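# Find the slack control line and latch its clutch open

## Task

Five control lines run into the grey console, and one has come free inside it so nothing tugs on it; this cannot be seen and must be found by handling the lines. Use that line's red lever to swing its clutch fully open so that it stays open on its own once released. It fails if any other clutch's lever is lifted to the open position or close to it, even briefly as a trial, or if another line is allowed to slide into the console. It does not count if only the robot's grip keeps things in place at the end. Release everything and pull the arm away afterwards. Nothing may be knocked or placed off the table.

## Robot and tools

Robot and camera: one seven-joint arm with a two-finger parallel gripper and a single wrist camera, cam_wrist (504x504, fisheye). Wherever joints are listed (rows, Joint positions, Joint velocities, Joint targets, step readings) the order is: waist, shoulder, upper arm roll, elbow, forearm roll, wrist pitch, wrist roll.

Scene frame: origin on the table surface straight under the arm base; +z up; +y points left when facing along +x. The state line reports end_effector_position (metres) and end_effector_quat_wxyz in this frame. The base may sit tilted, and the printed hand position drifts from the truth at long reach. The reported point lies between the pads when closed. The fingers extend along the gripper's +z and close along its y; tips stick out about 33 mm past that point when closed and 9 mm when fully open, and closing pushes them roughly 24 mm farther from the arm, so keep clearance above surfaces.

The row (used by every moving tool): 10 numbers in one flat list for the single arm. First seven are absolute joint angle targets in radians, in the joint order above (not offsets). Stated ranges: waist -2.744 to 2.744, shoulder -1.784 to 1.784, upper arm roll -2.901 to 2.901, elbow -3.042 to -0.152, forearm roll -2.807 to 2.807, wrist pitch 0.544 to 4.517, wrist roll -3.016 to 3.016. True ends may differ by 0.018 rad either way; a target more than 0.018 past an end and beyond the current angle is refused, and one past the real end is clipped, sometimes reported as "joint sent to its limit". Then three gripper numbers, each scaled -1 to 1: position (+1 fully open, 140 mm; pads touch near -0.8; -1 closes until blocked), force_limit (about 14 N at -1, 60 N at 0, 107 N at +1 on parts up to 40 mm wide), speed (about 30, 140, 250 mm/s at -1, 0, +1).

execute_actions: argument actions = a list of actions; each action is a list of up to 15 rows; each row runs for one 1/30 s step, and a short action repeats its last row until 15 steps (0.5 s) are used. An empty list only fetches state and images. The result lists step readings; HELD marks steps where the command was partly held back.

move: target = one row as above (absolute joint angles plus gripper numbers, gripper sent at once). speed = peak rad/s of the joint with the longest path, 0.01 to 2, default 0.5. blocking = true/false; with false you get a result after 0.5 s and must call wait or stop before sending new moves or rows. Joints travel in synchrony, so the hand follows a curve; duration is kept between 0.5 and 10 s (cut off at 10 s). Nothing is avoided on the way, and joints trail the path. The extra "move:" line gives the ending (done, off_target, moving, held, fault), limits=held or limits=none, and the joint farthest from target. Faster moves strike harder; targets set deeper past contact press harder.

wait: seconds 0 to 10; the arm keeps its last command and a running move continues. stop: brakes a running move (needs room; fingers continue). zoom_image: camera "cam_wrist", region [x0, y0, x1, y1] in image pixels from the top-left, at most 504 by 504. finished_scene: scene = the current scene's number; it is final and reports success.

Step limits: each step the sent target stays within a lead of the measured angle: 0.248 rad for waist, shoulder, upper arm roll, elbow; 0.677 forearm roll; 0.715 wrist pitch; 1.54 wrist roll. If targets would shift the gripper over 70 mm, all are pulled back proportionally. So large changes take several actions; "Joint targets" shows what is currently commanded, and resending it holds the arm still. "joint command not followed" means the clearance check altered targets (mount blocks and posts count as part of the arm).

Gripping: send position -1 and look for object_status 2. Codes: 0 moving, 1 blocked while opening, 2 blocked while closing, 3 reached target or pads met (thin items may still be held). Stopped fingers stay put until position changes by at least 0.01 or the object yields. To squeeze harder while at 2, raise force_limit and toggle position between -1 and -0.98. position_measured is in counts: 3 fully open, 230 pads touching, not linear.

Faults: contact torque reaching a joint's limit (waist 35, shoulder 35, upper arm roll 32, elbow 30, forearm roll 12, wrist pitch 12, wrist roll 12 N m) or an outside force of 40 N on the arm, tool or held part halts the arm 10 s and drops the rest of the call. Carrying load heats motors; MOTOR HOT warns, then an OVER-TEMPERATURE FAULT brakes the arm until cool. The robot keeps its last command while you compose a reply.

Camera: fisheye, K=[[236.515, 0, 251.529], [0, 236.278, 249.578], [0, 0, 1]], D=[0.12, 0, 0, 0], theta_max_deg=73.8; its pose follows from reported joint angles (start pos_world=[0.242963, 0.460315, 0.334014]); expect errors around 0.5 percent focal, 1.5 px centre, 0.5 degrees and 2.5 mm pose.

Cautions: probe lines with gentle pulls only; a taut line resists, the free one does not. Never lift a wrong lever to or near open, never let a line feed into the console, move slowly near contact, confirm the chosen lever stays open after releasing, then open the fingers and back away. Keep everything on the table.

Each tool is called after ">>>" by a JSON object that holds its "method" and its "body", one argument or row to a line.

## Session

>>> {"method": "move", "body": {
  "target": [0,-0.5,0,-2.0,0,1.5,0.03,1,0,0],
  "speed": 0.8
}}

Scene clock: 4.37 s.
end_effector_position=(+0.3835, +0.0133, +0.4581) position_measured=3 object_status=3 end_effector_quat_wxyz=(+0.003, +0.708, -0.706, +0.005)
Joint names: [waist, shoulder, upper arm roll, elbow, forearm roll, wrist pitch, wrist roll]
Joint positions: [ 0.002 -0.5   -0.001 -2.    -0.004  1.498  0.025]
Joint velocities: [ 0.001 -0.001 -0.001  0.001  0.    -0.     0.006]
Joint targets: [0.000 -0.500 0.000 -2.000 -0.000 1.500 0.030]
move: done; limits=none; farthest joint: the wrist roll, 0.005 radians from its target (2.229 radians at the start)
camera_calibration (this result's frames):
cam_wrist: T_world_to_cam=[[-0.983854, 0.178932, 0.00380536, 0.376688], [0.162287, 0.882964, 0.440496, -0.264773], [0.0754587, 0.434001, -0.897746, 0.560141], [0, 0, 0, 1]] pos_world=[0.371308, -0.0767178, 0.618062]

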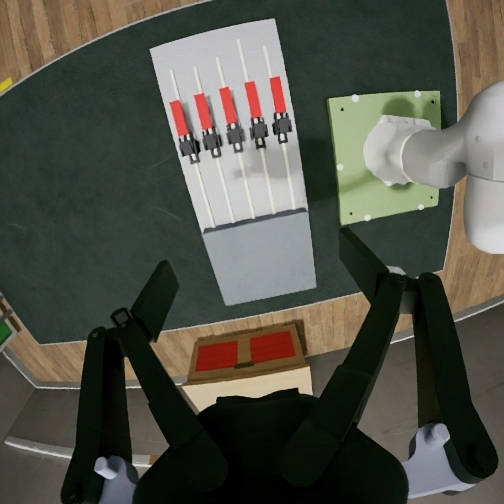

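>>> {"method": "move", "body": {
  "target": [0.022,-0.281,0,-2.785,0,2.504,0.05,0.3,-1,0],
  "speed": 0.7
}}

Scene clock: 6.93 s.
end_effector_position=(+0.3737, +0.0175, +0.0990) position_measured=91 object_status=3 end_effector_quat_wxyz=(+0.003, +0.708, -0.706, +0.005)
Joint names: [waist, shoulder, upper arm roll, elbow, forearm roll, wrist pitch, wrist roll]
Joint positions: [ 0.02  -0.281 -0.001 -2.784 -0.004  2.501  0.046]
Joint velocities: [ 0.002  0.002 -0.     0.     0.     0.004  0.002]
Joint targets: [0.022 -0.281 0.000 -2.785 0.000 2.504 0.050]
move: done; limits=none; farthest joint: the forearm roll, 0.004 radians from its target (0.004 radians at the start)
camera_calibration (this result's frames):
cam_wrist: T_world_to_cam=[[-0.983781, 0.179336, 0.00369455, 0.367617], [0.162493, 0.882285, 0.441779, -0.108915], [0.0759671, 0.435214, -0.897116, 0.236458], [0, 0, 0, 1]] pos_world=[0.36139, -0.0727428, 0.258888]

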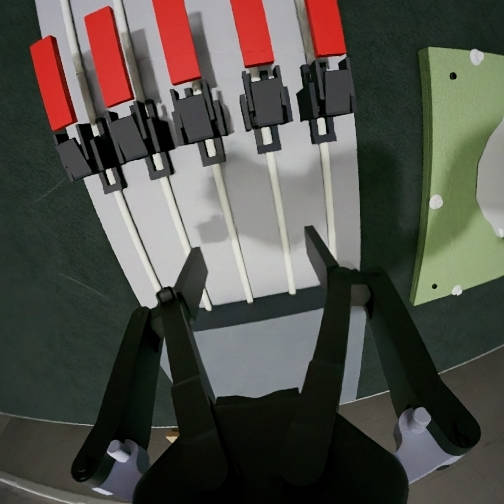

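Nearly identical layout.

>>> {"method": "move", "body": {
  "target": [0.022,-0.115,0,-2.809,0,2.694,0.05,0.3,-1,0],
  "speed": 0.2
}}

>>> {"method": "move", "body": {
  "target": [0.022,-0.115,0,-2.809,0,2.694,0.05,-0.4,-1,-0.6]
}}

>>> {"method": "move", "body": {
  "target": [0.022,-0.115,0,-2.809,0,2.694,0.05,0.3,-1,-0.4]
}}

Scene clock: 8.77 s.
end_effector_position=(+0.3739, +0.0172, +0.0452) position_measured=91 object_status=3 end_effector_quat_wxyz=(+0.002, +0.708, -0.706, +0.005)
Joint names: [waist, shoulder, upper arm roll, elbow, forearm roll, wrist pitch, wrist roll]
Joint positions: [ 0.02  -0.117 -0.001 -2.808 -0.004  2.691  0.047]
Joint velocities: [-0.001  0.002 -0.001 -0.001  0.     0.003 -0.   ]
Joint targets: [0.022 -0.115 0.000 -2.809 0.000 2.694 0.050]
move: done; limits=none; farthest joint: the forearm roll, 0.004 radians from its target (0.004 radians at the start)
camera_calibration (this result's frames):
cam_wrist: T_world_to_cam=[[-0.983805, 0.179222, 0.00283499, 0.368108], [0.161966, 0.882084, 0.442375, -0.0847709], [0.0767827, 0.435669, -0.896826, 0.187963], [0, 0, 0, 1]] pos_world=[0.361444, -0.0730878, 0.205027]

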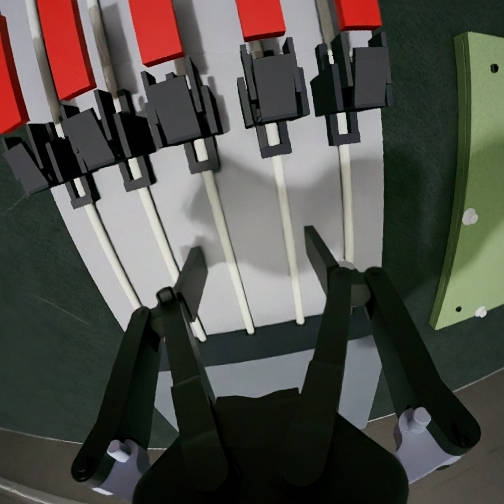

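Scene clock: 9.70 s.
end_effector_position=(+0.3745, +0.0173, +0.0455) position_measured=179 object_status=0 end_effector_quat_wxyz=(+0.002, +0.708, -0.706, +0.006)
Joint names: [waist, shoulder, upper arm roll, elbow, forearm roll, wrist pitch, wrist roll]
Joint positions: [ 0.02  -0.117 -0.001 -2.808 -0.004  2.693  0.047]
Joint velocities: [ 0.001 -0.     0.001 -0.     0.001 -0.001  0.   ]
Joint targets: [0.022 -0.115 0.000 -2.809 0.000 2.694 0.050]
move: done; limits=none; farthest joint: the forearm roll, 0.004 radians from its target (0.004 radians at the start)
camera_calibration (this result's frames):
cam_wrist: T_world_to_cam=[[-0.983812, 0.179203, 0.000877597, 0.368846], [0.161061, 0.882043, 0.442786, -0.0847156], [0.0785746, 0.435759, -0.896627, 0.187473], [0, 0, 0, 1]] pos_world=[0.361789, -0.073069, 0.205281]

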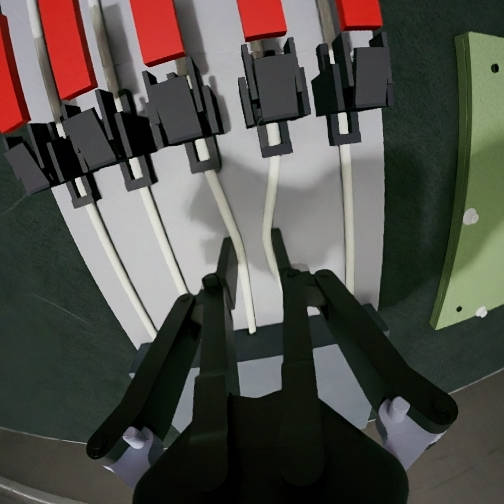

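Scene clock: 10.47 s.
end_effector_position=(+0.3737, +0.0172, +0.0451) position_measured=91 object_status=0 end_effector_quat_wxyz=(+0.002, +0.708, -0.706, +0.005)
Joint names: [waist, shoulder, upper arm roll, elbow, forearm roll, wrist pitch, wrist roll]
Joint positions: [ 0.02  -0.116 -0.001 -2.809 -0.004  2.692  0.047]
Joint velocities: [-0.001  0.     0.002 -0.001  0.    -0.    -0.   ]
Joint targets: [0.022 -0.115 0.000 -2.809 0.000 2.694 0.050]
move: done; limits=none; farthest joint: the forearm roll, 0.004 radians from its target (0.004 radians at the start)
camera_calibration (this result's frames):
cam_wrist: T_world_to_cam=[[-0.983798, 0.179257, 0.00277314, 0.367978], [0.161969, 0.882073, 0.442395, -0.084685], [0.0768562, 0.435676, -0.896816, 0.18783], [0, 0, 0, 1]] pos_world=[0.361296, -0.0730973, 0.204893]

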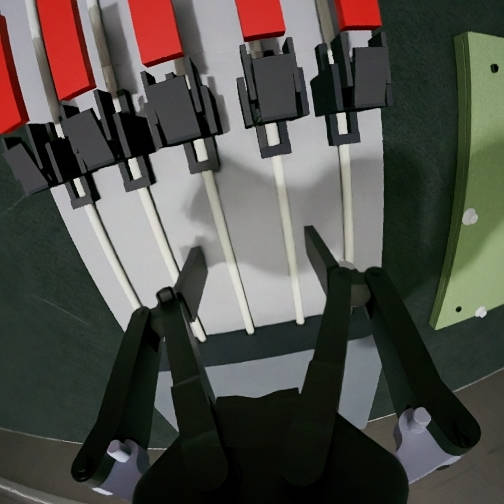

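>>> {"method": "move", "body": {
  "target": [0.022,-0.22,0,-2.796,0,2.576,0.05,0.3,-1,-1],
  "speed": 0.3
}}

>>> {"method": "move", "body": {
  "target": [0.01,0.055,0,-2.461,0,2.516,0.04,0.3,-1,-1],
  "speed": 0.4
}}

>>> {"method": "move", "body": {
  "target": [0.01,0.14,0,-2.4705,0,2.611,0.04,0.3,-1,-1],
  "speed": 0.15
}}

>>> {"method": "move", "body": {
  "target": [0.01,0.14,0,-2.4705,0,2.611,0.04,-0.4,-1,-0.6]
}}

>>> {"method": "move", "body": {
  "target": [0.01,0.14,0,-2.4705,0,2.611,0.04,0.3,-1,-0.4]
}}

Scene clock: 11.87 s.
end_effector_position=(+0.3745, +0.0174, +0.0776) position_measured=91 object_status=3 end_effector_quat_wxyz=(+0.002, +0.708, -0.706, +0.005)
Joint names: [waist, shoulder, upper arm roll, elbow, forearm roll, wrist pitch, wrist roll]
Joint positions: [ 0.02  -0.218 -0.001 -2.797 -0.004  2.579  0.047]
Joint velocities: [-0.     0.001  0.    -0.001  0.001 -0.004  0.   ]
Joint targets: [0.022 -0.220 0.000 -2.796 0.000 2.576 0.050]
move: done; limits=none; farthest joint: the forearm roll, 0.004 radians from its target (0.004 radians at the start)
camera_calibration (this result's frames):
cam_wrist: T_world_to_cam=[[-0.983766, 0.17945, 0.00154761, 0.368735], [0.161607, 0.882131, 0.442412, -0.0992683], [0.0780257, 0.43548, -0.89681, 0.216388], [0, 0, 0, 1]] pos_world=[0.361907, -0.0728344, 0.237406]

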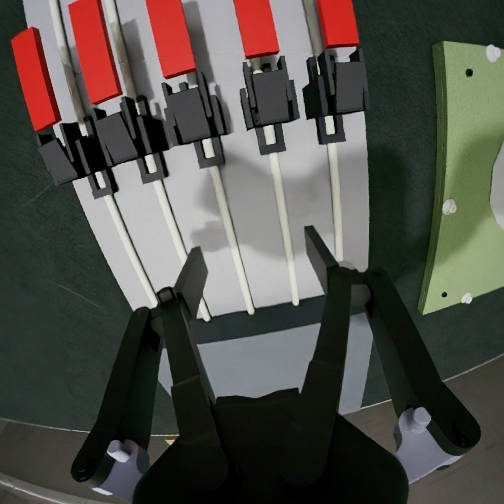

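Scene clock: 13.27 s.
end_effector_position=(+0.4794, +0.0184, +0.0807) position_measured=91 object_status=3 end_effector_quat_wxyz=(+0.001, +0.706, -0.708, +0.006)
Joint names: [waist, shoulder, upper arm roll, elbow, forearm roll, wrist pitch, wrist roll]
Joint positions: [ 0.012  0.053 -0.001 -2.462 -0.004  2.519  0.044]
Joint velocities: [ 0.001  0.    -0.001  0.002  0.    -0.004 -0.004]
Joint targets: [0.010 0.055 0.000 -2.461 0.000 2.516 0.040]
move: done; limits=none; farthest joint: the forearm roll, 0.004 radians from its target (0.004 radians at the start)
camera_calibration (this result's frames):
cam_wrist: T_world_to_cam=[[-0.982842, 0.184447, -0.000768741, 0.471395], [0.16508, 0.881487, 0.442413, -0.12008], [0.0822793, 0.434695, -0.896811, 0.208491], [0, 0, 0, 1]] pos_world=[0.465975, -0.0717282, 0.240464]

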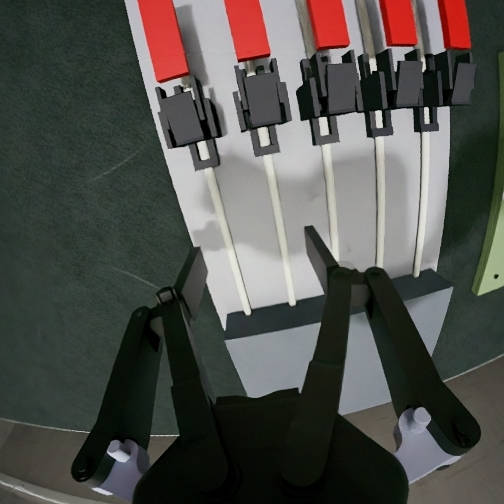

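Scene clock: 14.50 s.
end_effector_position=(+0.4790, +0.0182, +0.0448) position_measured=91 object_status=3 end_effector_quat_wxyz=(+0.002, +0.706, -0.708, +0.005)
Joint names: [waist, shoulder, upper arm roll, elbow, forearm roll, wrist pitch, wrist roll]
Joint positions: [ 0.012  0.139 -0.001 -2.47  -0.004  2.608  0.044]
Joint velocities: [ 0.    -0.001 -0.     0.001 -0.001  0.005  0.001]
Joint targets: [0.010 0.140 0.000 -2.470 0.000 2.611 0.040]
move: done; limits=none; farthest joint: the forearm roll, 0.004 radians from its target (0.004 radians at the start)
camera_calibration (this result's frames):
cam_wrist: T_world_to_cam=[[-0.982915, 0.184041, 0.00275365, 0.470825], [0.166296, 0.881533, 0.441866, -0.104481], [0.0788941, 0.434774, -0.897077, 0.178141], [0, 0, 0, 1]] pos_world=[0.466101, -0.0719989, 0.204676]

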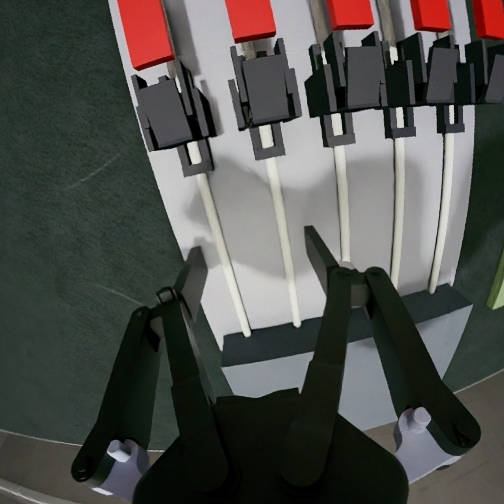

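Scene clock: 15.43 s.
end_effector_position=(+0.4840, +0.0180, +0.0474) position_measured=179 object_status=0 end_effector_quat_wxyz=(-0.002, +0.706, -0.708, +0.010)
Joint names: [waist, shoulder, upper arm roll, elbow, forearm roll, wrist pitch, wrist roll]
Joint positions: [ 0.011  0.137 -0.001 -2.467 -0.004  2.617  0.044]
Joint velocities: [-0.001  0.001 -0.    -0.     0.001 -0.001 -0.001]
Joint targets: [0.010 0.140 0.000 -2.470 0.000 2.611 0.040]
move: done; limits=none; farthest joint: the wrist pitch, 0.006 radians from its target (0.003 radians at the start)
camera_calibration (this result's frames):
cam_wrist: T_world_to_cam=[[-0.982744, 0.1847, -0.0100309, 0.476287], [0.161076, 0.881188, 0.444479, -0.10388], [0.0909344, 0.435194, -0.895733, 0.174205], [0, 0, 0, 1]] pos_world=[0.46896, -0.0722453, 0.206991]

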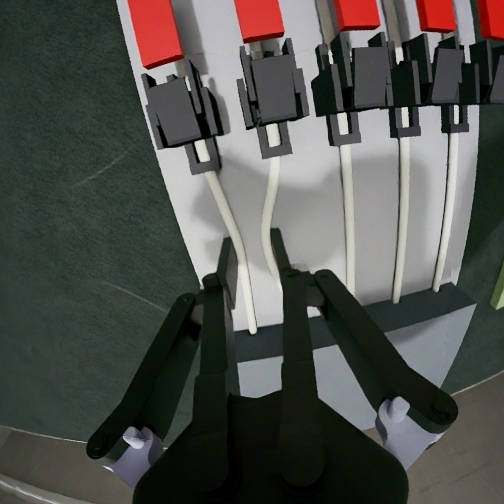

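Scene clock: 16.20 s.
end_effector_position=(+0.4811, +0.0179, +0.0457) position_measured=91 object_status=0 end_effector_quat_wxyz=(+0.000, +0.706, -0.708, +0.007)
Joint names: [waist, shoulder, upper arm roll, elbow, forearm roll, wrist pitch, wrist roll]
Joint positions: [ 0.011  0.139 -0.001 -2.469 -0.004  2.613  0.043]
Joint velocities: [ 0.     0.     0.    -0.    -0.001 -0.001  0.   ]
Joint targets: [0.010 0.140 0.000 -2.470 0.000 2.611 0.040]
move: done; limits=none; farthest joint: the forearm roll, 0.004 radians from its target (0.004 radians at the start)
camera_calibration (this result's frames):
cam_wrist: T_world_to_cam=[[-0.982785, 0.184727, -0.0032365, 0.473186], [0.164193, 0.881303, 0.443109, -0.103982], [0.0847067, 0.43495, -0.896462, 0.175998], [0, 0, 0, 1]] pos_world=[0.467205, -0.0723215, 0.205382]

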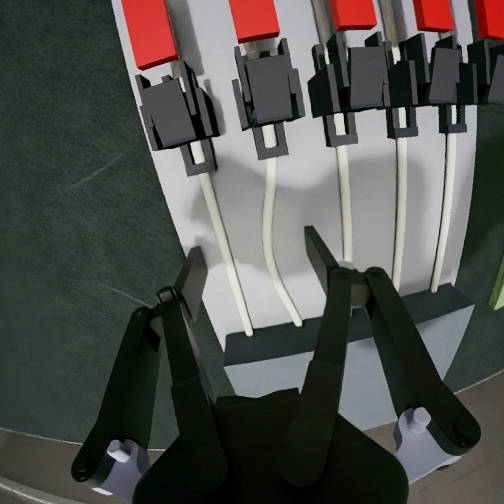

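>>> {"method": "move", "body": {
  "target": [0.01,-0.09,0,-2.43,0,2.34,0.04,0.3,-1,0],
  "speed": 0.4
}}

>>> {"method": "move", "body": {
  "target": [-0.426,-0.034,0,-2.385,0,2.351,-0.398,-0.36,-1,0],
  "speed": 0.5
}}

Scene clock: 18.03 s.
end_effector_position=(+0.4751, +0.0183, +0.1465) position_measured=91 object_status=3 end_effector_quat_wxyz=(+0.002, +0.706, -0.708, +0.006)
Joint names: [waist, shoulder, upper arm roll, elbow, forearm roll, wrist pitch, wrist roll]
Joint positions: [ 0.011 -0.089 -0.001 -2.43  -0.004  2.343  0.043]
Joint velocities: [-0.001  0.001  0.    -0.    -0.001 -0.005 -0.   ]
Joint targets: [0.010 -0.090 0.000 -2.430 0.000 2.340 0.040]
move: done; limits=none; farthest joint: the forearm roll, 0.004 radians from its target (0.004 radians at the start)
camera_calibration (this result's frames):
cam_wrist: T_world_to_cam=[[-0.98267, 0.185366, -0.000239228, 0.467042], [0.166172, 0.881486, 0.442006, -0.148816], [0.0821437, 0.434306, -0.897012, 0.268015], [0, 0, 0, 1]] pos_world=[0.461662, -0.0717951, 0.306302]

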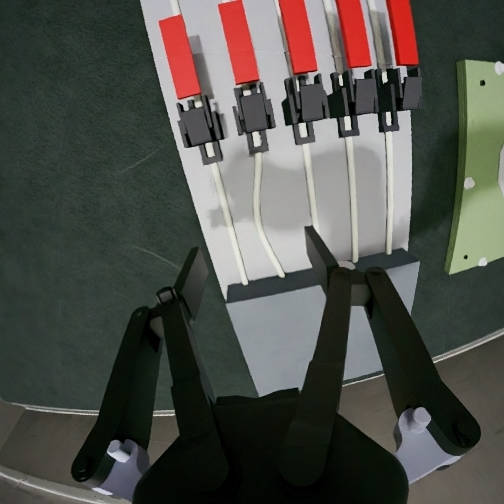

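Scene clock: 20.30 s.
end_effector_position=(+0.4507, -0.1894, +0.1410) position_measured=174 object_status=3 end_effector_quat_wxyz=(+0.003, +0.706, -0.708, +0.004)
Joint names: [waist, shoulder, upper arm roll, elbow, forearm roll, wrist pitch, wrist roll]
Joint positions: [-0.424 -0.035 -0.001 -2.386 -0.004  2.349 -0.393]
Joint velocities: [-0.     0.     0.001 -0.     0.001 -0.001 -0.005]
Joint targets: [-0.426 -0.034 0.000 -2.385 0.000 2.351 -0.398]
move: done; limits=none; farthest joint: the wrist roll, 0.005 radians from its target (0.441 radians at the start)
camera_calibration (this result's frames):
cam_wrist: T_world_to_cam=[[-0.982774, 0.184743, 0.00505883, 0.480687], [0.167931, 0.881242, 0.441827, 0.0398781], [0.0771662, 0.435065, -0.897086, 0.357705], [0, 0, 0, 1]] pos_world=[0.438107, -0.279571, 0.300842]

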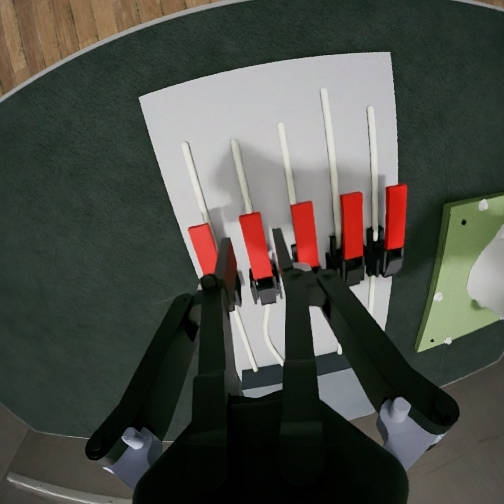

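>>> {"method": "move", "body": {
  "target": [-0.426,0.068,0,-2.42,0,2.488,-0.398,-0.36,-1,0],
  "speed": 0.15
}}

>>> {"method": "move", "body": {
  "target": [-0.426,0.068,0,-2.42,0,2.488,-0.398,-1,-0.7,-0.8]
}}

>>> {"method": "move", "body": {
  "target": [-0.397,-0.0365,0,-2.4095,0,2.373,-0.369,-1,-0.7,-0.8],
  "speed": 0.1
}}

>>> {"method": "move", "body": {
  "target": [-0.324,-0.112,0,-2.427,0,2.315,-0.296,-1,-0.7,-0.8],
  "speed": 0.08
}}

Scene clock: 22.47 s.
end_effector_position=(+0.4518, -0.1900, +0.0894) position_measured=174 object_status=3 end_effector_quat_wxyz=(+0.003, +0.707, -0.707, +0.005)
Joint names: [waist, shoulder, upper arm roll, elbow, forearm roll, wrist pitch, wrist roll]
Joint positions: [-0.424  0.067 -0.001 -2.419 -0.004  2.485 -0.394]
Joint velocities: [ 0.001 -0.001  0.001 -0.    -0.     0.005  0.   ]
Joint targets: [-0.426 0.068 0.000 -2.420 0.000 2.488 -0.398]
move: done; limits=none; farthest joint: the forearm roll, 0.004 radians from its target (0.004 radians at the start)
camera_calibration (this result's frames):
cam_wrist: T_world_to_cam=[[-0.983175, 0.182615, 0.0042109, 0.482004], [0.165649, 0.881644, 0.441888, 0.0641708], [0.076983, 0.435151, -0.89706, 0.311711], [0, 0, 0, 1]] pos_world=[0.439268, -0.280238, 0.249237]

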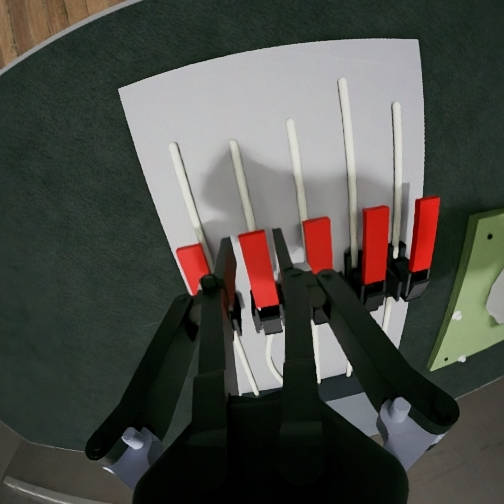

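Scene clock: 23.17 s.
end_effector_position=(+0.4507, -0.1900, +0.0892) position_measured=199 object_status=2 end_effector_quat_wxyz=(+0.003, +0.708, -0.706, +0.003)
Joint names: [waist, shoulder, upper arm roll, elbow, forearm roll, wrist pitch, wrist roll]
Joint positions: [-0.425  0.066 -0.001 -2.42  -0.004  2.483 -0.399]
Joint velocities: [-0.001  0.     0.    -0.    -0.    -0.    -0.003]
Joint targets: [-0.426 0.068 0.000 -2.420 0.000 2.488 -0.398]
move: done; limits=none; farthest joint: the wrist pitch, 0.005 radians from its target (0.003 radians at the start)
camera_calibration (this result's frames):
cam_wrist: T_world_to_cam=[[-0.983735, 0.179497, 0.00675866, 0.480374], [0.163923, 0.881729, 0.442361, 0.0651772], [0.073443, 0.436274, -0.896811, 0.313401], [0, 0, 0, 1]] pos_world=[0.43886, -0.280423, 0.248983]

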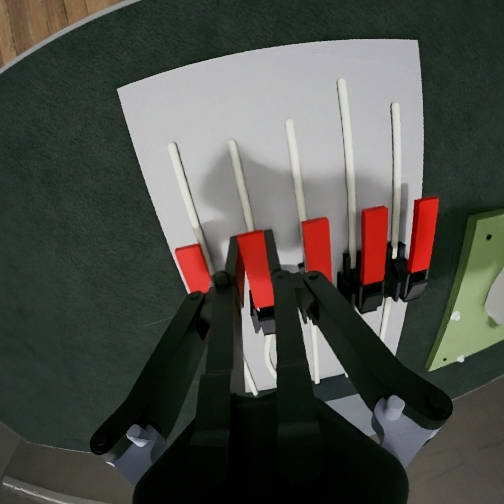

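Scene clock: 24.70 s.
end_effector_position=(+0.4499, -0.1733, +0.1284) position_measured=199 object_status=2 end_effector_quat_wxyz=(+0.003, +0.706, -0.709, +0.002)
Joint names: [waist, shoulder, upper arm roll, elbow, forearm roll, wrist pitch, wrist roll]
Joint positions: [-0.397 -0.028  0.001 -2.414 -0.001  2.38  -0.364]
Joint velocities: [ 0.    -0.001  0.001  0.     0.    -0.003  0.006]
Joint targets: [-0.397 -0.036 0.000 -2.409 0.000 2.373 -0.369]
move: done; limits=none; farthest joint: the shoulder, 0.008 radians from its target (0.103 radians at the start)
camera_calibration (this result's frames):
cam_wrist: T_world_to_cam=[[-0.982492, 0.186081, 0.00908809, 0.476573], [0.170683, 0.879496, 0.444245, 0.0295432], [0.0746726, 0.438018, -0.895859, 0.340968], [0, 0, 0, 1]] pos_world=[0.437726, -0.264015, 0.288004]

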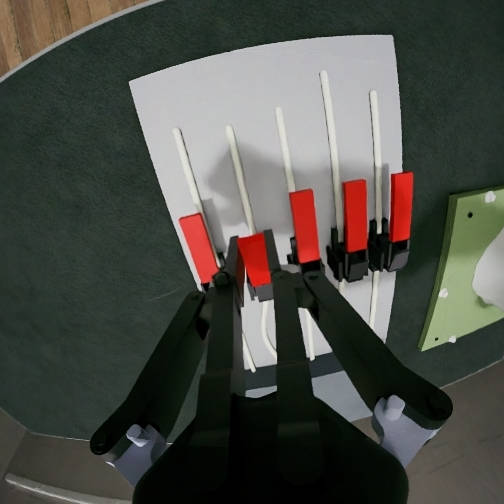

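Scene clock: 26.33 s.
end_effector_position=(+0.4494, -0.1421, +0.1540) position_measured=199 object_status=2 end_effector_quat_wxyz=(+0.002, +0.701, -0.713, +0.003)
Joint names: [waist, shoulder, upper arm roll, elbow, forearm roll, wrist pitch, wrist roll]
Joint positions: [-0.331 -0.106 -0.004 -2.429 -0.001  2.319 -0.29 ]
Joint velocities: [ 0.001 -0.001  0.001  0.001  0.    -0.     0.004]
Joint targets: [-0.324 -0.112 0.000 -2.427 0.000 2.315 -0.296]
move: done; limits=none; farthest joint: the waist, 0.007 radians from its target (0.073 radians at the start)
camera_calibration (this result's frames):
cam_wrist: T_world_to_cam=[[-0.979934, 0.199226, 0.00610491, 0.471244], [0.181172, 0.877525, 0.44399, -0.0141614], [0.0830973, 0.436187, -0.896011, 0.346246], [0, 0, 0, 1]] pos_world=[0.435582, -0.232485, 0.313651]

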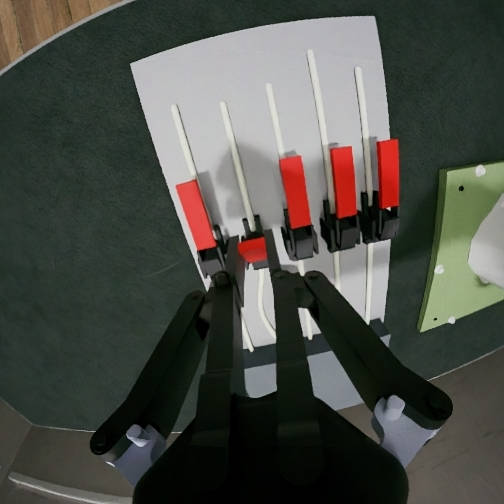

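>>> {"method": "move", "body": {
  "target": [-0.235,-0.158,0,-2.457,0,2.298,-0.21,-1,-0.7,-0.8],
  "speed": 0.08
}}

>>> {"method": "move", "body": {
  "target": [-0.129,-0.167,0,-2.49,0,2.323,-0.105,-1,-0.7,-0.8],
  "speed": 0.08
}}

>>> {"method": "move", "body": {
  "target": [-0.081,-0.132,0,-2.517,0,2.385,-0.055,-1,-0.7,-0.8],
  "speed": 0.07
}}

>>> {"method": "move", "body": {
  "target": [-0.05,-0.088,0,-2.536,0,2.448,-0.024,-1,-0.7,-0.8],
  "speed": 0.07
}}

>>> {"method": "move", "body": {
  "target": [-0.035,-0.041,0,-2.55,0,2.509,-0.009,-1,-0.7,-0.8],
  "speed": 0.06
}}

Scene clock: 28.47 s.
end_effector_position=(+0.4491, -0.1046, +0.1643) position_measured=199 object_status=2 end_effector_quat_wxyz=(+0.002, +0.699, -0.715, +0.006)
Joint names: [waist, shoulder, upper arm roll, elbow, forearm roll, wrist pitch, wrist roll]
Joint positions: [-0.247 -0.157 -0.01  -2.456 -0.006  2.3   -0.204]
Joint velocities: [ 0.    -0.     0.001  0.001  0.    -0.001  0.004]
Joint targets: [-0.235 -0.158 0.000 -2.457 0.000 2.298 -0.210]
move: off_target; limits=none; farthest joint: the waist, 0.012 radians from its target (0.096 radians at the start)
camera_calibration (this result's frames):
cam_wrist: T_world_to_cam=[[-0.979104, 0.203358, 0.00126657, 0.464338], [0.183006, 0.878365, 0.44157, -0.0518967], [0.0886842, 0.432574, -0.897226, 0.336374], [0, 0, 0, 1]] pos_world=[0.434301, -0.194349, 0.324131]

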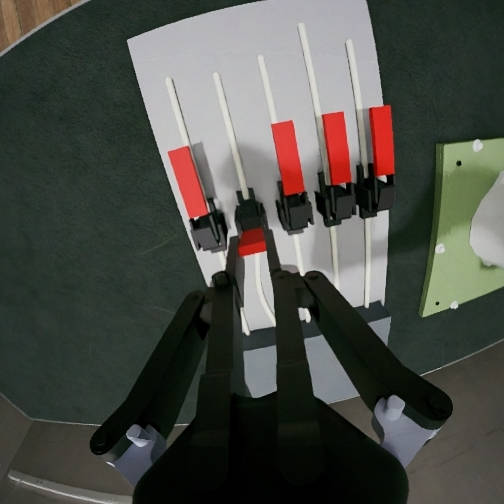

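Scene clock: 30.57 s.
end_effector_position=(+0.4493, -0.0574, +0.1563) position_measured=199 object_status=2 end_effector_quat_wxyz=(+0.003, +0.701, -0.713, +0.006)
Joint names: [waist, shoulder, upper arm roll, elbow, forearm roll, wrist pitch, wrist roll]
Joint positions: [-0.143 -0.168 -0.011 -2.49  -0.009  2.322 -0.102]
Joint velocities: [ 0.    -0.001 -0.001 -0.001  0.001  0.001  0.004]
Joint targets: [-0.129 -0.167 0.000 -2.490 0.000 2.323 -0.105]
move: off_target; limits=none; farthest joint: the waist, 0.014 radians from its target (0.118 radians at the start)
camera_calibration (this result's frames):
cam_wrist: T_world_to_cam=[[-0.97984, 0.199773, 0.00196548, 0.454889], [0.180292, 0.879963, 0.4395, -0.0881946], [0.0860709, 0.430994, -0.89824, 0.310018], [0, 0, 0, 1]] pos_world=[0.434936, -0.146883, 0.316338]

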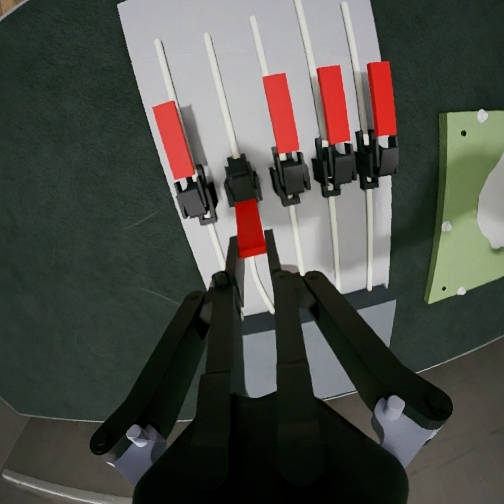

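Scene clock: 32.03 s.
end_effector_position=(+0.4495, -0.0282, +0.1367) position_measured=199 object_status=2 end_effector_quat_wxyz=(+0.004, +0.705, -0.709, +0.005)
Joint names: [waist, shoulder, upper arm roll, elbow, forearm roll, wrist pitch, wrist roll]
Joint positions: [-0.086 -0.138 -0.004 -2.515 -0.007  2.375 -0.053]
Joint velocities: [ 0.001 -0.    -0.001 -0.     0.     0.001  0.004]
Joint targets: [-0.081 -0.132 0.000 -2.517 0.000 2.385 -0.055]
move: done; limits=none; farthest joint: the wrist pitch, 0.010 radians from its target (0.063 radians at the start)
camera_calibration (this result's frames):
cam_wrist: T_world_to_cam=[[-0.982366, 0.186922, 0.00415455, 0.449758], [0.169642, 0.881772, 0.440114, -0.100528], [0.0786035, 0.433058, -0.897932, 0.283219], [0, 0, 0, 1]] pos_world=[0.436618, -0.118077, 0.296687]

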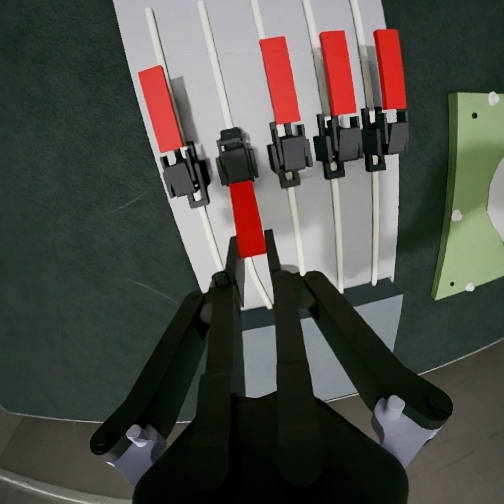

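Scene clock: 33.50 s.
end_effector_position=(+0.4498, -0.0108, +0.1140) position_measured=199 object_status=2 end_effector_quat_wxyz=(+0.003, +0.707, -0.708, +0.004)
Joint names: [waist, shoulder, upper arm roll, elbow, forearm roll, wrist pitch, wrist roll]
Joint positions: [-0.052 -0.094 -0.001 -2.535 -0.003  2.438 -0.021]
Joint velocities: [ 0.    -0.     0.    -0.     0.     0.003  0.004]
Joint targets: [-0.050 -0.088 0.000 -2.536 0.000 2.448 -0.024]
move: done; limits=none; farthest joint: the wrist pitch, 0.010 radians from its target (0.073 radians at the start)
camera_calibration (this result's frames):
cam_wrist: T_world_to_cam=[[-0.982951, 0.183799, 0.00504496, 0.447076], [0.167069, 0.881348, 0.441944, -0.105025], [0.0767826, 0.435252, -0.897029, 0.256021], [0, 0, 0, 1]] pos_world=[0.437342, -0.101042, 0.273818]

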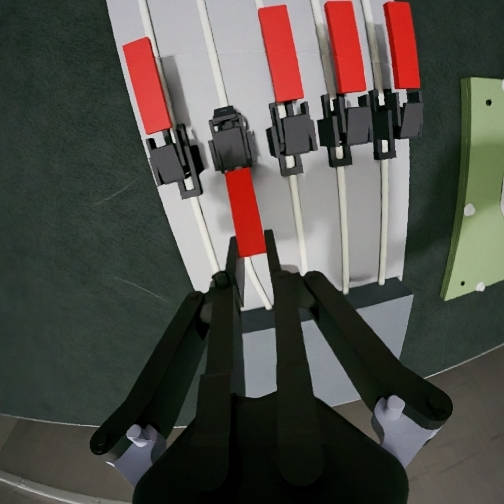

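Scene clock: 35.03 s.
end_effector_position=(+0.4502, -0.0020, +0.0922) position_measured=199 object_status=2 end_effector_quat_wxyz=(+0.002, +0.707, -0.707, +0.004)
Joint names: [waist, shoulder, upper arm roll, elbow, forearm roll, wrist pitch, wrist roll]
Joint positions: [-0.034 -0.045  0.001 -2.549 -0.001  2.502 -0.006]
Joint velocities: [ 0.001  0.001  0.    -0.001  0.     0.003  0.001]
Joint targets: [-0.035 -0.041 0.000 -2.550 0.000 2.509 -0.009]
move: done; limits=none; farthest joint: the wrist pitch, 0.007 radians from its target (0.071 radians at the start)
camera_calibration (this result's frames):
cam_wrist: T_world_to_cam=[[-0.983464, 0.181052, 0.00442573, 0.446221], [0.164256, 0.8814, 0.442892, -0.102018], [0.0762857, 0.436295, -0.896564, 0.232785], [0, 0, 0, 1]] pos_world=[0.437841, -0.092434, 0.251915]

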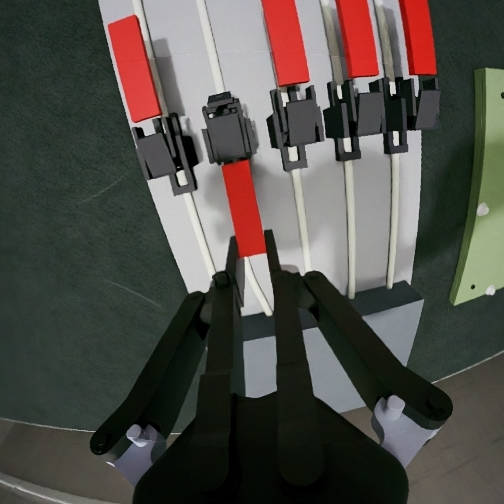

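>>> {"method": "move", "body": {
  "target": [-0.032,-0.03,0,-2.553,0,2.52,-0.006,-1,-0.7,-0.8],
  "speed": 0.03
}}

Scene clock: 36.03 s.
end_effector_position=(+0.4503, -0.0009, +0.0875) position_measured=199 object_status=2 end_effector_quat_wxyz=(+0.002, +0.707, -0.707, +0.004)
Joint names: [waist, shoulder, upper arm roll, elbow, forearm roll, wrist pitch, wrist roll]
Joint positions: [-0.032 -0.034  0.001 -2.551 -0.001  2.515 -0.003]
Joint velocities: [ 0.001  0.001 -0.    -0.001  0.001  0.004  0.001]
Joint targets: [-0.032 -0.030 0.000 -2.553 0.000 2.520 -0.006]
move: done; limits=none; farthest joint: the wrist pitch, 0.005 radians from its target (0.018 radians at the start)
camera_calibration (this result's frames):
cam_wrist: T_world_to_cam=[[-0.983407, 0.181364, 0.00433882, 0.446092], [0.164494, 0.881338, 0.442927, -0.101071], [0.0765069, 0.436291, -0.896547, 0.227953], [0, 0, 0, 1]] pos_world=[0.437875, -0.0912807, 0.247202]

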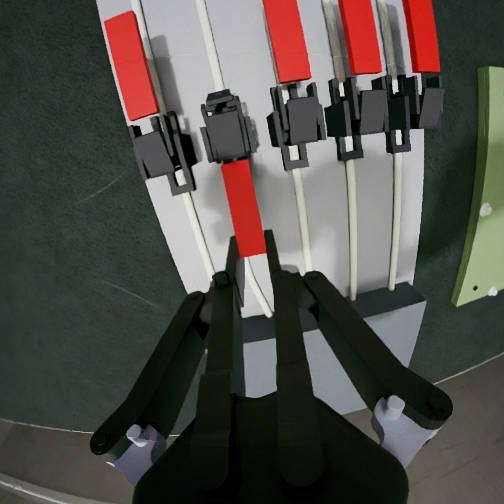

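>>> {"method": "move", "body": {
  "target": [-0.031,-0.02,0,-2.555,0,2.532,-0.005,-1,-0.7,-0.8],
  "speed": 0.03
}}

Scene clock: 36.97 s.
end_effector_position=(+0.4504, -0.0001, +0.0832) position_measured=199 object_status=2 end_effector_quat_wxyz=(+0.002, +0.708, -0.707, +0.004)
Joint names: [waist, shoulder, upper arm roll, elbow, forearm roll, wrist pitch, wrist roll]
Joint positions: [-0.03  -0.024  0.002 -2.553 -0.001  2.527 -0.001]
Joint velocities: [ 0.    -0.     0.001 -0.002 -0.     0.002  0.   ]
Joint targets: [-0.031 -0.020 0.000 -2.555 0.000 2.532 -0.005]
move: done; limits=none; farthest joint: the wrist pitch, 0.005 radians from its target (0.017 radians at the start)
camera_calibration (this result's frames):
cam_wrist: T_world_to_cam=[[-0.983489, 0.180921, 0.00416436, 0.4461], [0.164016, 0.881399, 0.442984, -0.0996999], [0.0764746, 0.436353, -0.89652, 0.223795], [0, 0, 0, 1]] pos_world=[0.437972, -0.0904873, 0.242945]

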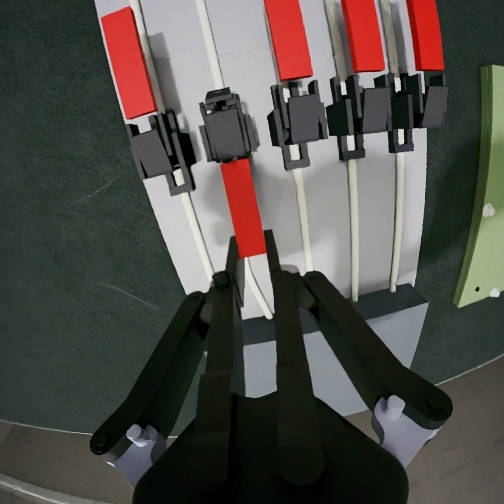

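>>> {"method": "move", "body": {
  "target": [-0.03,-0.01,0,-2.557,0,2.544,-0.004,-1,-0.7,-0.8],
  "speed": 0.03
}}

Scene clock: 37.87 s.
end_effector_position=(+0.4504, +0.0006, +0.0789) position_measured=199 object_status=2 end_effector_quat_wxyz=(+0.002, +0.708, -0.707, +0.004)
Joint names: [waist, shoulder, upper arm roll, elbow, forearm roll, wrist pitch, wrist roll]
Joint positions: [-0.029 -0.014  0.002 -2.555 -0.001  2.54  -0.   ]
Joint velocities: [ 0.001  0.001 -0.    -0.001  0.001  0.003  0.   ]
Joint targets: [-0.030 -0.010 0.000 -2.557 0.000 2.544 -0.004]
move: done; limits=none; farthest joint: the shoulder, 0.004 radians from its target (0.014 radians at the start)
camera_calibration (this result's frames):
cam_wrist: T_world_to_cam=[[-0.983533, 0.180686, 0.00389706, 0.446127], [0.163683, 0.881422, 0.443061, -0.0982113], [0.0766201, 0.436403, -0.896483, 0.219606], [0, 0, 0, 1]] pos_world=[0.43803, -0.0898801, 0.238648]

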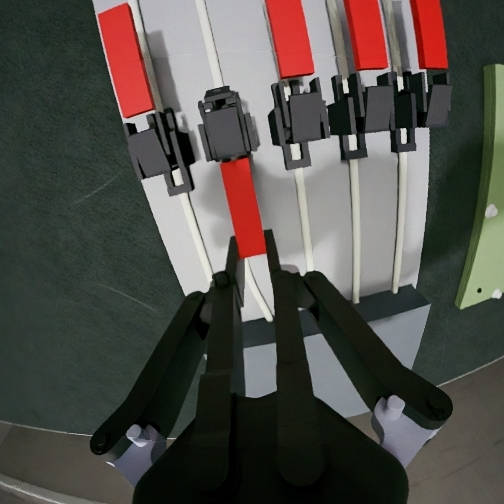

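Goes further this time; continue in small steps.

>>> {"method": "move", "body": {
  "target": [-0.029,0.0,0,-2.559,0,2.556,-0.003,-1,-0.7,-0.8],
  "speed": 0.03
}}

Scene clock: 38.77 s.
end_effector_position=(+0.4505, +0.0010, +0.0747) position_measured=199 object_status=2 end_effector_quat_wxyz=(+0.002, +0.708, -0.707, +0.004)
Joint names: [waist, shoulder, upper arm roll, elbow, forearm roll, wrist pitch, wrist roll]
Joint positions: [-0.028 -0.004  0.002 -2.557 -0.001  2.553  0.001]
Joint velocities: [ 0.     0.001 -0.    -0.002  0.001  0.003 -0.002]
Joint targets: [-0.029 0.000 0.000 -2.559 0.000 2.556 -0.003]
move: done; limits=none; farthest joint: the shoulder, 0.004 radians from its target (0.014 radians at the start)
camera_calibration (this result's frames):
cam_wrist: T_world_to_cam=[[-0.983552, 0.180589, 0.00349211, 0.446187], [0.163411, 0.881425, 0.443156, -0.0966116], [0.076951, 0.436437, -0.896438, 0.215483], [0, 0, 0, 1]] pos_world=[0.438054, -0.0894652, 0.234423]

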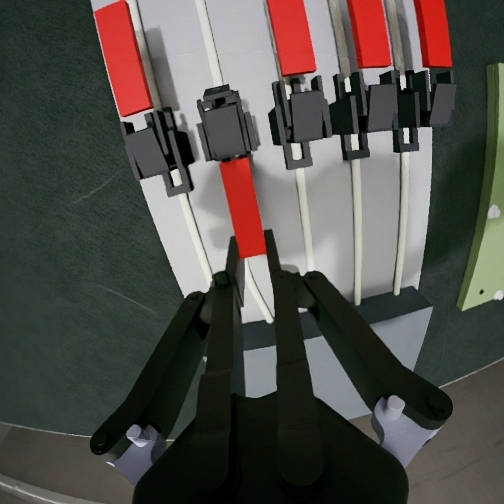

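>>> {"method": "move", "body": {
  "target": [-0.028,0.01,0,-2.561,0,2.568,-0.002,-1,-0.7,-0.8],
  "speed": 0.03
}}

Scene clock: 39.57 s.
end_effector_position=(+0.4506, +0.0012, +0.0714) position_measured=199 object_status=2 end_effector_quat_wxyz=(+0.002, +0.708, -0.707, +0.004)
Joint names: [waist, shoulder, upper arm roll, elbow, forearm roll, wrist pitch, wrist roll]
Joint positions: [-0.027  0.005  0.002 -2.558 -0.001  2.562  0.001]
Joint velocities: [-0.    -0.     0.    -0.    -0.001  0.    -0.   ]
Joint targets: [-0.028 0.010 0.000 -2.561 0.000 2.568 -0.002]
move: done; limits=none; farthest joint: the wrist pitch, 0.006 radians from its target (0.015 radians at the start)
camera_calibration (this result's frames):
cam_wrist: T_world_to_cam=[[-0.983525, 0.180742, 0.00324682, 0.446284], [0.163435, 0.881388, 0.44322, -0.0953722], [0.0772466, 0.436448, -0.896407, 0.212288], [0, 0, 0, 1]] pos_world=[0.43812, -0.0892551, 0.231118]

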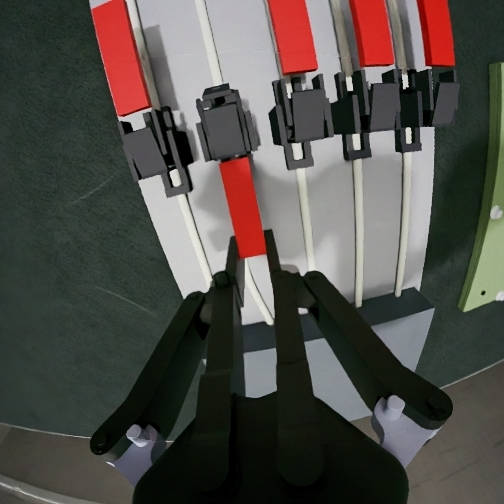

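Looks like the stop (same signature as before).

>>> {"method": "move", "body": {
  "target": [-0.027,0.005,0,-2.558,0,2.562,0.001,-0.3,-0.7,-0.5]
}}

>>> {"method": "move", "body": {
  "target": [-0.03,-0.28,0,-2.42,0,2.14,0,-0.3,-0.7,0]
}}

>>> {"method": "finished_scene", "body": {
  "scene": 2
}}

Scene clock: 40.43 s.
end_effector_position=(+0.4506, +0.0010, +0.0715) position_measured=167 object_status=3 end_effector_quat_wxyz=(+0.002, +0.707, -0.707, +0.004)
Joint names: [waist, shoulder, upper arm roll, elbow, forearm roll, wrist pitch, wrist roll]
Joint positions: [-0.027  0.004  0.002 -2.558 -0.001  2.562  0.002]
Joint velocities: [ 0.001 -0.    -0.001  0.     0.     0.001 -0.002]
Joint targets: [-0.027 0.005 0.000 -2.558 0.000 2.562 0.001]
move: done; limits=none; farthest joint: the upper arm roll, 0.002 radians from its target (0.002 radians at the start)
camera_calibration (this result's frames):
cam_wrist: T_world_to_cam=[[-0.983409, 0.181369, 0.00334983, 0.446209], [0.164043, 0.881284, 0.443202, -0.095515], [0.0774307, 0.436399, -0.896416, 0.212387], [0, 0, 0, 1]] pos_world=[0.438029, -0.0894378, 0.231225]

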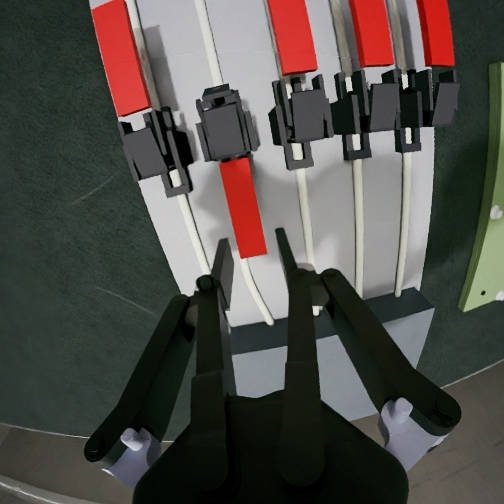

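Scene clock: 42.13 s.
end_effector_position=(+0.4478, +0.0019, +0.2212) position_measured=167 object_status=3 end_effector_quat_wxyz=(+0.001, +0.707, -0.707, +0.006)
Joint names: [waist, shoulder, upper arm roll, elbow, forearm roll, wrist pitch, wrist roll]
Joint positions: [-0.028 -0.28   0.001 -2.42  -0.001  2.143  0.002]
Joint velocities: [-0.001 -0.     0.002  0.001  0.001 -0.004 -0.   ]
Joint targets: [-0.030 -0.280 0.000 -2.420 0.000 2.140 0.000]
move: done; limits=none; farthest joint: the wrist pitch, 0.003 radians from its target (0.422 radians at the start)
camera_calibration (this result's frames):
cam_wrist: T_world_to_cam=[[-0.983261, 0.182205, 0.00029807, 0.443408], [0.163477, 0.881469, 0.443044, -0.161835], [0.0804621, 0.435676, -0.8965, 0.345037], [0, 0, 0, 1]] pos_world=[0.43468, -0.0884634, 0.380894]

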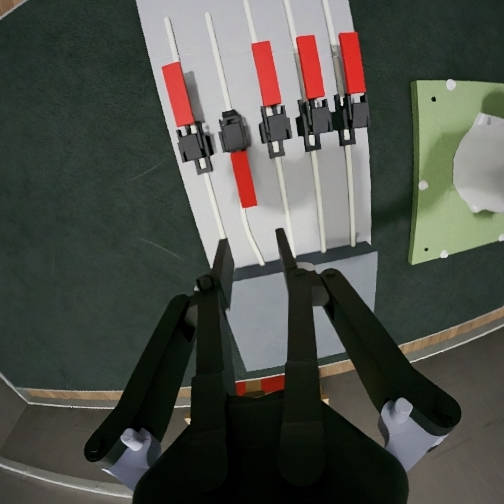

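The scene is finished: the task was done.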